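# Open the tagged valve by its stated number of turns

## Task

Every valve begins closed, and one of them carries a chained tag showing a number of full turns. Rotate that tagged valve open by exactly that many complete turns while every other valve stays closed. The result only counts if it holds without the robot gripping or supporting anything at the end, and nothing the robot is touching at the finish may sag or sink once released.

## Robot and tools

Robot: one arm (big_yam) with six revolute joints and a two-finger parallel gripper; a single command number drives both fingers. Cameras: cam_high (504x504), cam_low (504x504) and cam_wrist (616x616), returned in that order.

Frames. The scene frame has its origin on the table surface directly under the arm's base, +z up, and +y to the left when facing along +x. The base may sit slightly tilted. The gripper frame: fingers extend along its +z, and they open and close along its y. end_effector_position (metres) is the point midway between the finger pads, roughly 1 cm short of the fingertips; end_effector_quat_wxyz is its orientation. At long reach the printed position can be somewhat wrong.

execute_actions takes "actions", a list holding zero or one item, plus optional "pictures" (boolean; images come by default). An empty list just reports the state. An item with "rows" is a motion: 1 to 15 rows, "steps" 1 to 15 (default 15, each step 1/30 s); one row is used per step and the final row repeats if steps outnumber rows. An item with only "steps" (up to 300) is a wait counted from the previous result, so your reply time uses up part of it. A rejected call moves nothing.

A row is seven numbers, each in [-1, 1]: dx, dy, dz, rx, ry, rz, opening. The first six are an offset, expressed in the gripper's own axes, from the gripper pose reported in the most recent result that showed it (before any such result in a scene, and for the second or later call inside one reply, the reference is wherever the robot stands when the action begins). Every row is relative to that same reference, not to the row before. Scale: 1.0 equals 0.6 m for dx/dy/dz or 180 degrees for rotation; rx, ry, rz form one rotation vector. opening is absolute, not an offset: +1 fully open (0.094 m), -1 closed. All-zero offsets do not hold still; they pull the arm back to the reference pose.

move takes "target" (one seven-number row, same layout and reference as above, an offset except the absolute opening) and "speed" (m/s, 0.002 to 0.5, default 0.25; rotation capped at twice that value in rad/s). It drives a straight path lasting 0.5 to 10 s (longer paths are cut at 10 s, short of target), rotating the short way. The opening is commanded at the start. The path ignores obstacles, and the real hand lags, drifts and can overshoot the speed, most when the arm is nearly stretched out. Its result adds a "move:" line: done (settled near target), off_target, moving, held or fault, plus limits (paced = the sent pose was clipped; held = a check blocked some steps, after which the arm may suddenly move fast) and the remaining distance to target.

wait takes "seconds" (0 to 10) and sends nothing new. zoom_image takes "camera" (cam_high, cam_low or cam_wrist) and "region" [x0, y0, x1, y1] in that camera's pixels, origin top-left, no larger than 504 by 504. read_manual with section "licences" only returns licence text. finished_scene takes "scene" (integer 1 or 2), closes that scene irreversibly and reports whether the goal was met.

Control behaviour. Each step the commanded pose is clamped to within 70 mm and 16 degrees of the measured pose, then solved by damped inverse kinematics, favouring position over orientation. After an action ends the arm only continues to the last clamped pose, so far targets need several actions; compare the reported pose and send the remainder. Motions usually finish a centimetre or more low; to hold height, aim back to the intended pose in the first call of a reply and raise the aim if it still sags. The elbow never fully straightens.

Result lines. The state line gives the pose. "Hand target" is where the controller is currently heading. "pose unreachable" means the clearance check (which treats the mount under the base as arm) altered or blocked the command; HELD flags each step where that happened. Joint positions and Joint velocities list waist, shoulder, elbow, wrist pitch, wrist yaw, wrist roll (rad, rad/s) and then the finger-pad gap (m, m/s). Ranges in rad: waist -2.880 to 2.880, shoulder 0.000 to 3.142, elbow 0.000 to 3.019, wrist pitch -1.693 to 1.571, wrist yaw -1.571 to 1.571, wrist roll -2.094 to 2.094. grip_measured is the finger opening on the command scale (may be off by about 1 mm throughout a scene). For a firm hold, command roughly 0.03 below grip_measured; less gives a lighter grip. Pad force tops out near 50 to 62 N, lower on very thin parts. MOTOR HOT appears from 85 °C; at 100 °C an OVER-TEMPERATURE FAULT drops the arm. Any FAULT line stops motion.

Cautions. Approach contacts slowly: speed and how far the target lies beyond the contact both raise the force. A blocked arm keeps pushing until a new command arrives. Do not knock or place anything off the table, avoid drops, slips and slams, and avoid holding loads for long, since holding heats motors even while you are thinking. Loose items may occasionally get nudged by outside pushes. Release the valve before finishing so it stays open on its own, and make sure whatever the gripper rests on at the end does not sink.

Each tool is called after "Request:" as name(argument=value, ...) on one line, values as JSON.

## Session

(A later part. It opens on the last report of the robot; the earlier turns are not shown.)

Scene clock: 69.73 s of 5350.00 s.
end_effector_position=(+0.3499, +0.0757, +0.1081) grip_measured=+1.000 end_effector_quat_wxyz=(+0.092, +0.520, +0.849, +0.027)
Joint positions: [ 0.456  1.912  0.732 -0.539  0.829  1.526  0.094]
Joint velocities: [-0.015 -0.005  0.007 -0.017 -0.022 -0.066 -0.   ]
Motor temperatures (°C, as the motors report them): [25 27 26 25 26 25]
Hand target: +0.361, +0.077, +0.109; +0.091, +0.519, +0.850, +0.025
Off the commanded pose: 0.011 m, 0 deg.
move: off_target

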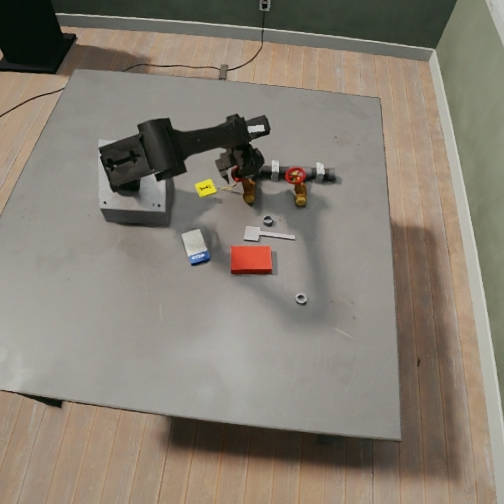

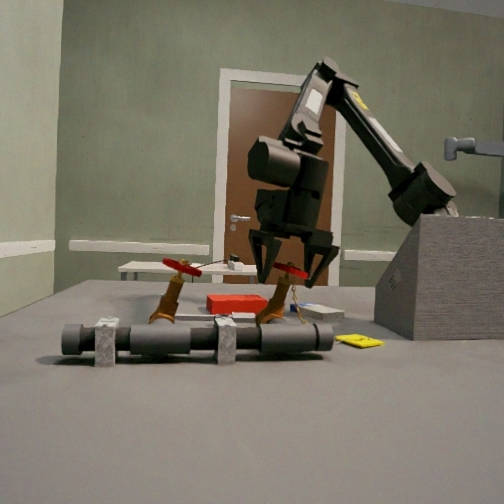

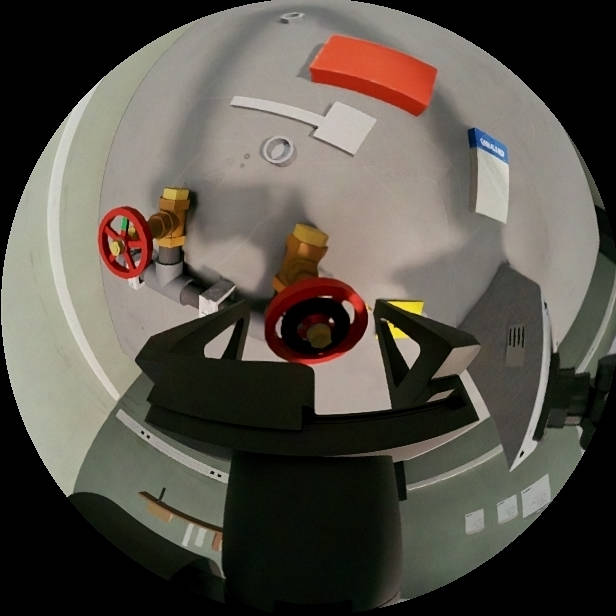

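Request:
move(target=[-0.008,0,0.02,0,0,0,1], speed=0.03)

Request:
move(target=[0,0,0,0,0,0,0.15], speed=0.03)

Request:
move(target=[0,0,0,0,0,-0.5,0.15], speed=0.3)

Request:
move(target=[0,0,0,0,0,-0.5,0.15], speed=0.3)

Scene clock: 76.17 s of 5350.00 s.
end_effector_position=(+0.3529, +0.0705, +0.1011) grip_measured=+1.000 end_effector_quat_wxyz=(+0.092, +0.523, +0.847, +0.027)
Joint positions: [ 0.43   1.912  0.725 -0.504  0.831  1.495  0.094]
Joint velocities: [-0.015 -0.005 -0.012  0.007 -0.051  0.007 -0.   ]
Motor temperatures (°C, as the motors report them): [25 27 26 25 26 25]
Hand target: +0.354, +0.071, +0.097; +0.092, +0.520, +0.849, +0.026
Off the commanded pose: 0.004 m, 0 deg.
After step 90, 2.70 s passed at rest.
move: done

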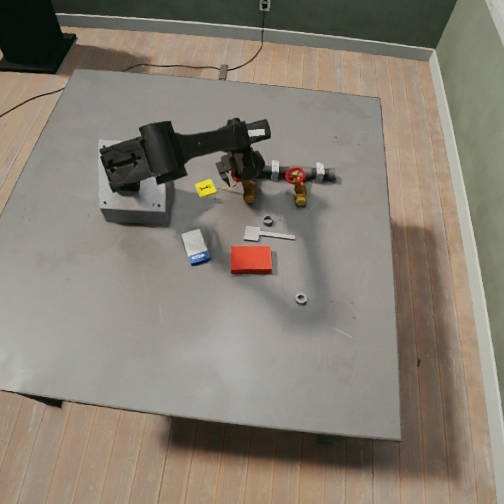

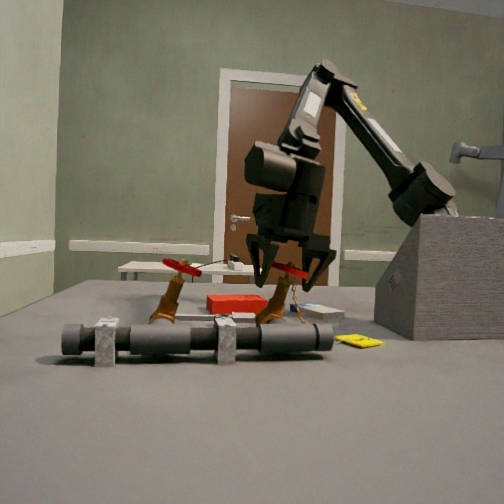

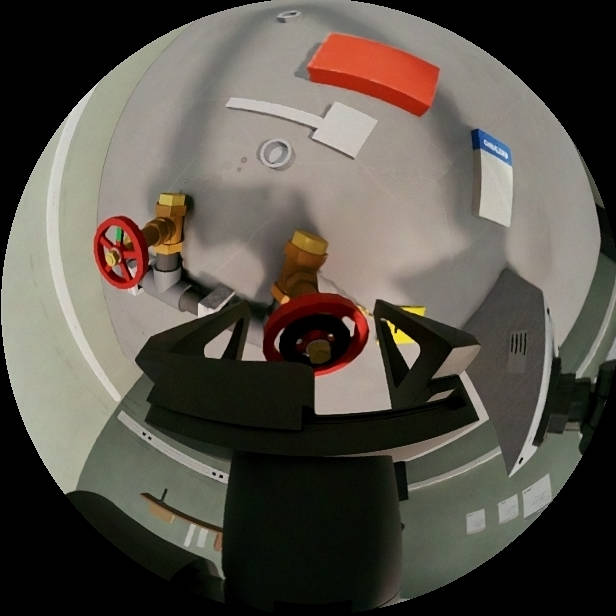

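Scene clock: 76.67 s of 5350.00 s.
end_effector_position=(+0.3497, +0.0698, +0.0997) grip_measured=+0.164 end_effector_quat_wxyz=(+0.091, +0.521, +0.848, +0.025)
Joint positions: [ 0.43   1.912  0.718 -0.504  0.833  1.495  0.055]
Joint velocities: [-0.005 -0.024  0.002 -0.002  0.007 -0.022 -0.   ]
Motor temperatures (°C, as the motors report them): [25 27 26 25 26 25]
Hand target: +0.353, +0.071, +0.101; +0.092, +0.523, +0.847, +0.027
Off the commanded pose: 0.004 m, 0 deg.
move: done

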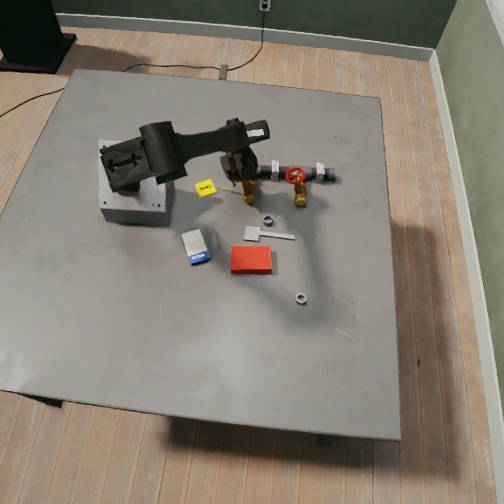

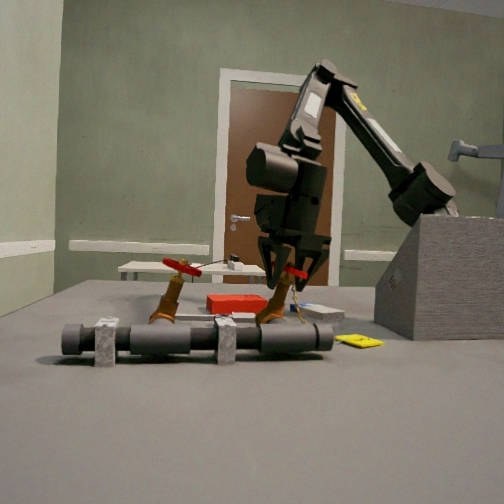

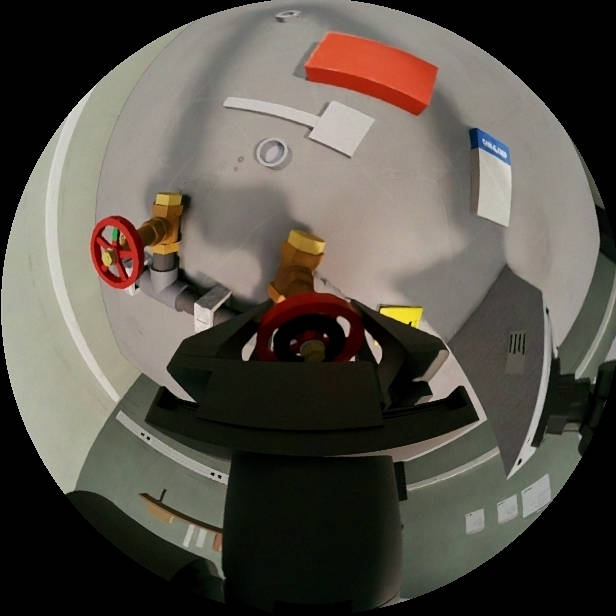

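Scene clock: 79.97 s of 5350.00 s.
end_effector_position=(+0.3500, +0.0702, +0.0976) grip_measured=+0.160 end_effector_quat_wxyz=(+0.083, -0.184, +0.978, -0.047)
Joint positions: [ 0.429  1.922  0.722 -0.503  0.841  0.025  0.054]
Joint velocities: [ 0.005  0.005  0.007 -0.012 -0.037 -0.007  0.   ]
Motor temperatures (°C, as the motors report them): [25 27 26 25 26 25]
Hand target: +0.350, +0.070, +0.100; +0.081, -0.230, +0.969, -0.048
Off the commanded pose: 0.002 m, 6 deg.
move: off_target

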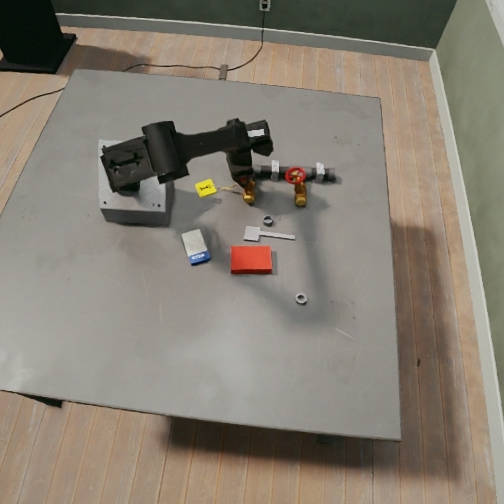

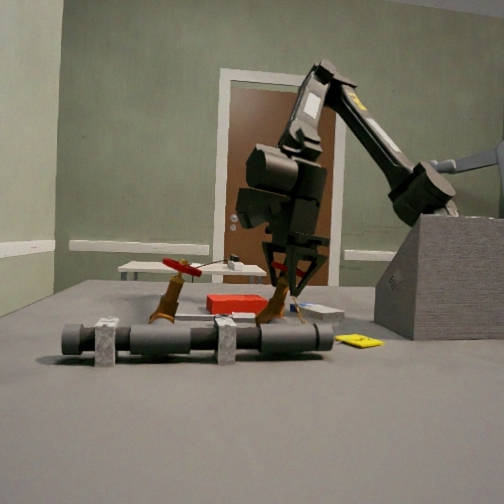

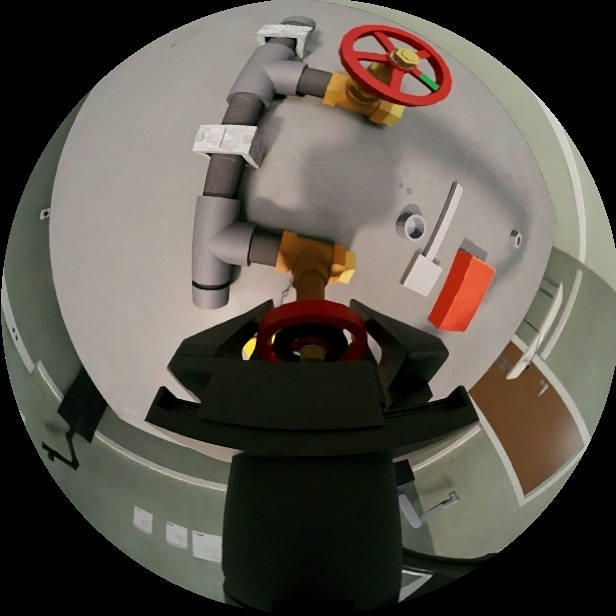

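Scene clock: 83.13 s of 5350.00 s.
end_effector_position=(+0.3497, +0.0692, +0.0957) grip_measured=+0.154 end_effector_quat_wxyz=(-0.024, +0.801, -0.591, +0.093)
Joint positions: [ 0.427  1.928  0.722 -0.503  0.849 -1.473  0.054]
Joint velocities: [-0.005 -0.005 -0.002 -0.017 -0.007  0.007 -0.001]
Motor temperatures (°C, as the motors report them): [25 27 26 25 26 25]
Hand target: +0.350, +0.070, +0.098; -0.024, +0.821, -0.563, +0.092
Off the commanded pose: 0.002 m, 4 deg.
move: off_target

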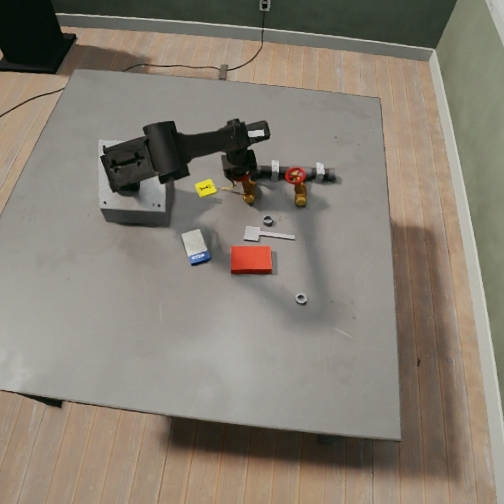

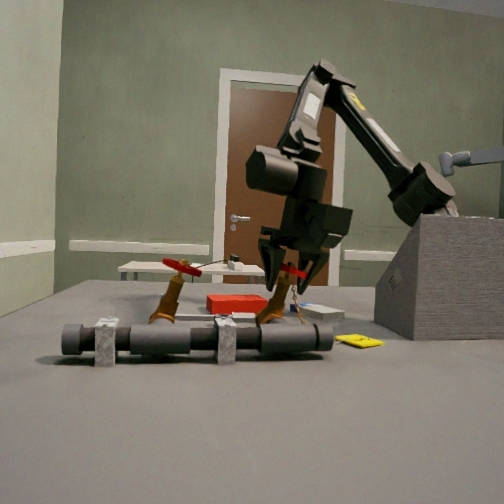

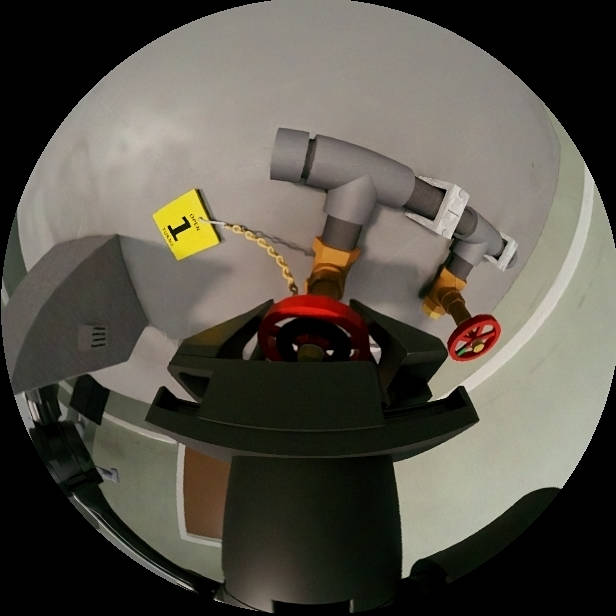

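Total 169+170=339°; add ~25°.

Request:
move(target=[0,0,0,0,0,-0.16,0.15], speed=0.3)

Request:
move(target=[0,0,0,0,0,0,1], speed=0.03)

Request:
move(target=[0,0,-0.12,0,0,0,1], speed=0.05)

Request:
finished_scene(scene=2)

Scene clock: 90.83 s of 5350.00 s.
end_effector_position=(+0.3497, +0.0690, +0.0953) grip_measured=+0.154 end_effector_quat_wxyz=(-0.002, +0.913, -0.397, +0.096)
Joint positions: [ 0.425  1.929  0.722 -0.502  0.849 -1.924  0.054]
Joint velocities: [-0.005 -0.015 -0.007  0.007 -0.007 -0.051 -0.   ]
Motor temperatures (°C, as the motors report them): [25 27 26 25 26 25]
Hand target: +0.350, +0.069, +0.096; +0.001, +0.923, -0.374, +0.096
Off the commanded pose: 0.000 m, 3 deg.
After step 90, 3.23 s passed at rest.
move: off_target

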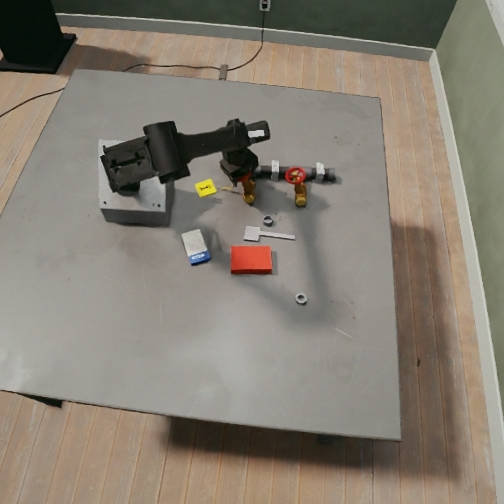

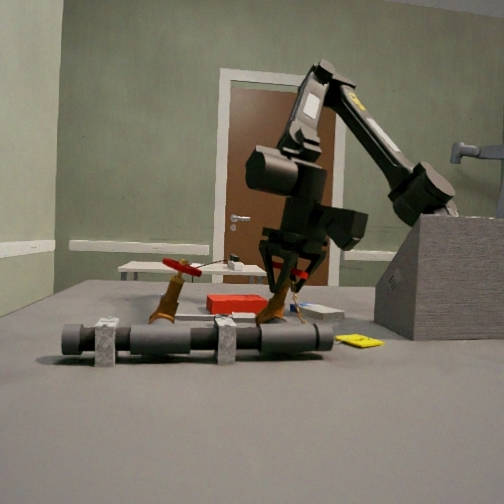

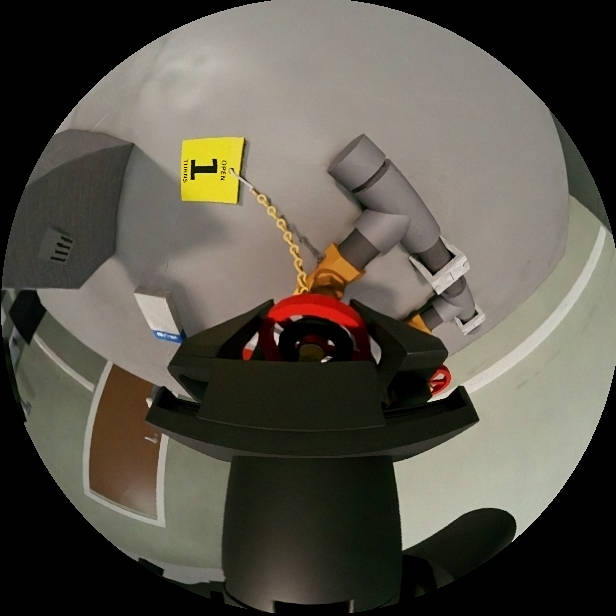

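Scene clock: 91.33 s of 5350.00 s.
end_effector_position=(+0.3491, +0.0688, +0.0951) grip_measured=+0.998 end_effector_quat_wxyz=(-0.002, +0.913, -0.397, +0.096)
Joint positions: [ 0.425  1.929  0.721 -0.502  0.85  -1.924  0.094]
Joint velocities: [-0.015 -0.005 -0.022 -0.007  0.066 -0.066 -0.   ]
Motor temperatures (°C, as the motors report them): [25 27 26 25 26 25]
Hand target: +0.350, +0.069, +0.095; -0.002, +0.913, -0.397, +0.096
Off the commanded pose: 0.001 m, 0 deg.
move: done

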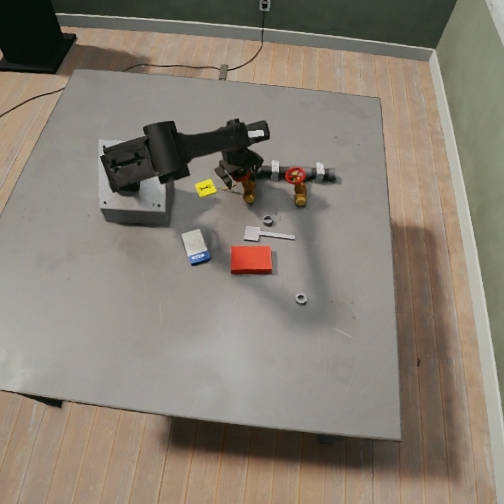

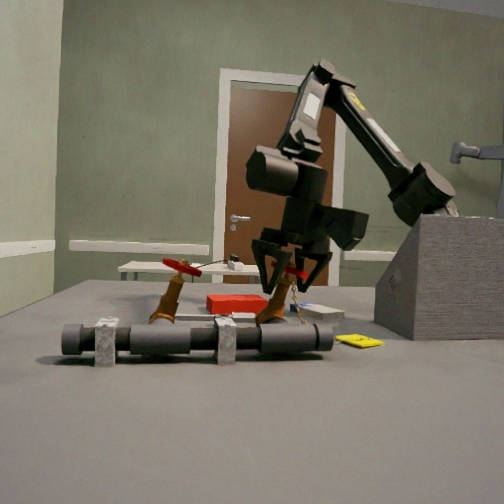

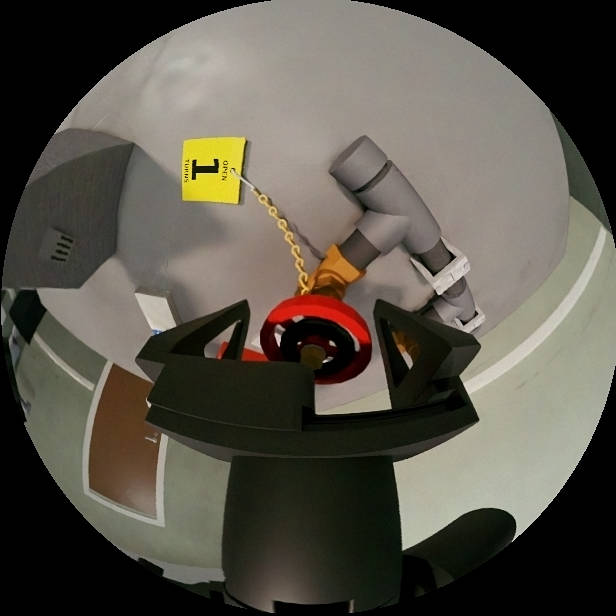

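Scene clock: 93.07 s of 5350.00 s.
end_effector_position=(+0.3196, +0.0691, +0.1474) grip_measured=+0.998 end_effector_quat_wxyz=(+0.014, +0.921, -0.380, +0.083)
Joint positions: [ 0.56   1.846  0.745 -0.811  0.815 -1.728  0.094]
Joint velocities: [ 0.005 -0.015 -0.007 -0.012  0.037  0.037  0.   ]
Motor temperatures (°C, as the motors report them): [25 27 26 25 26 25]
Hand target: +0.337, +0.074, +0.166; -0.004, +0.913, -0.396, +0.095
Off the commanded pose: 0.025 m, 3 deg.
move: off_target

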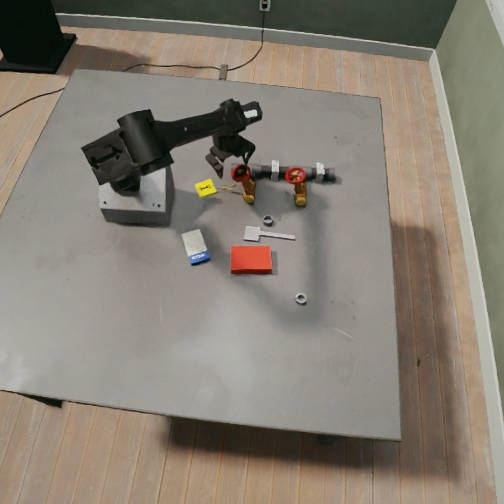

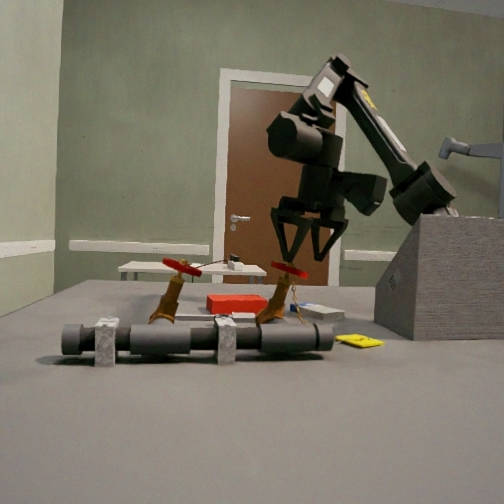

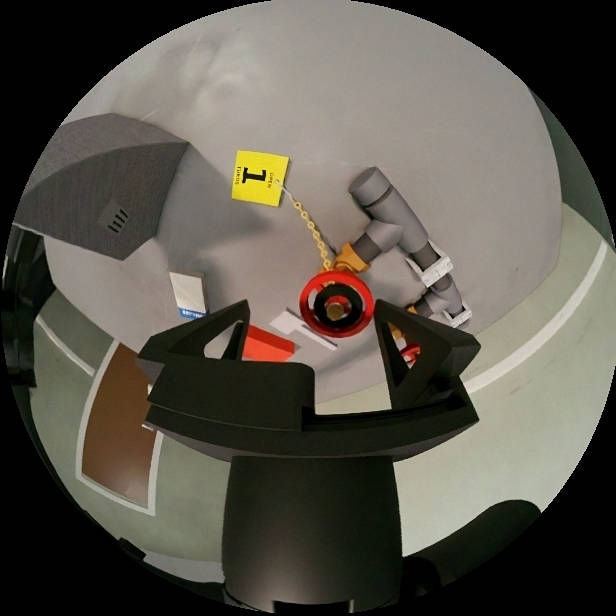

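The scene is finished: the task was done.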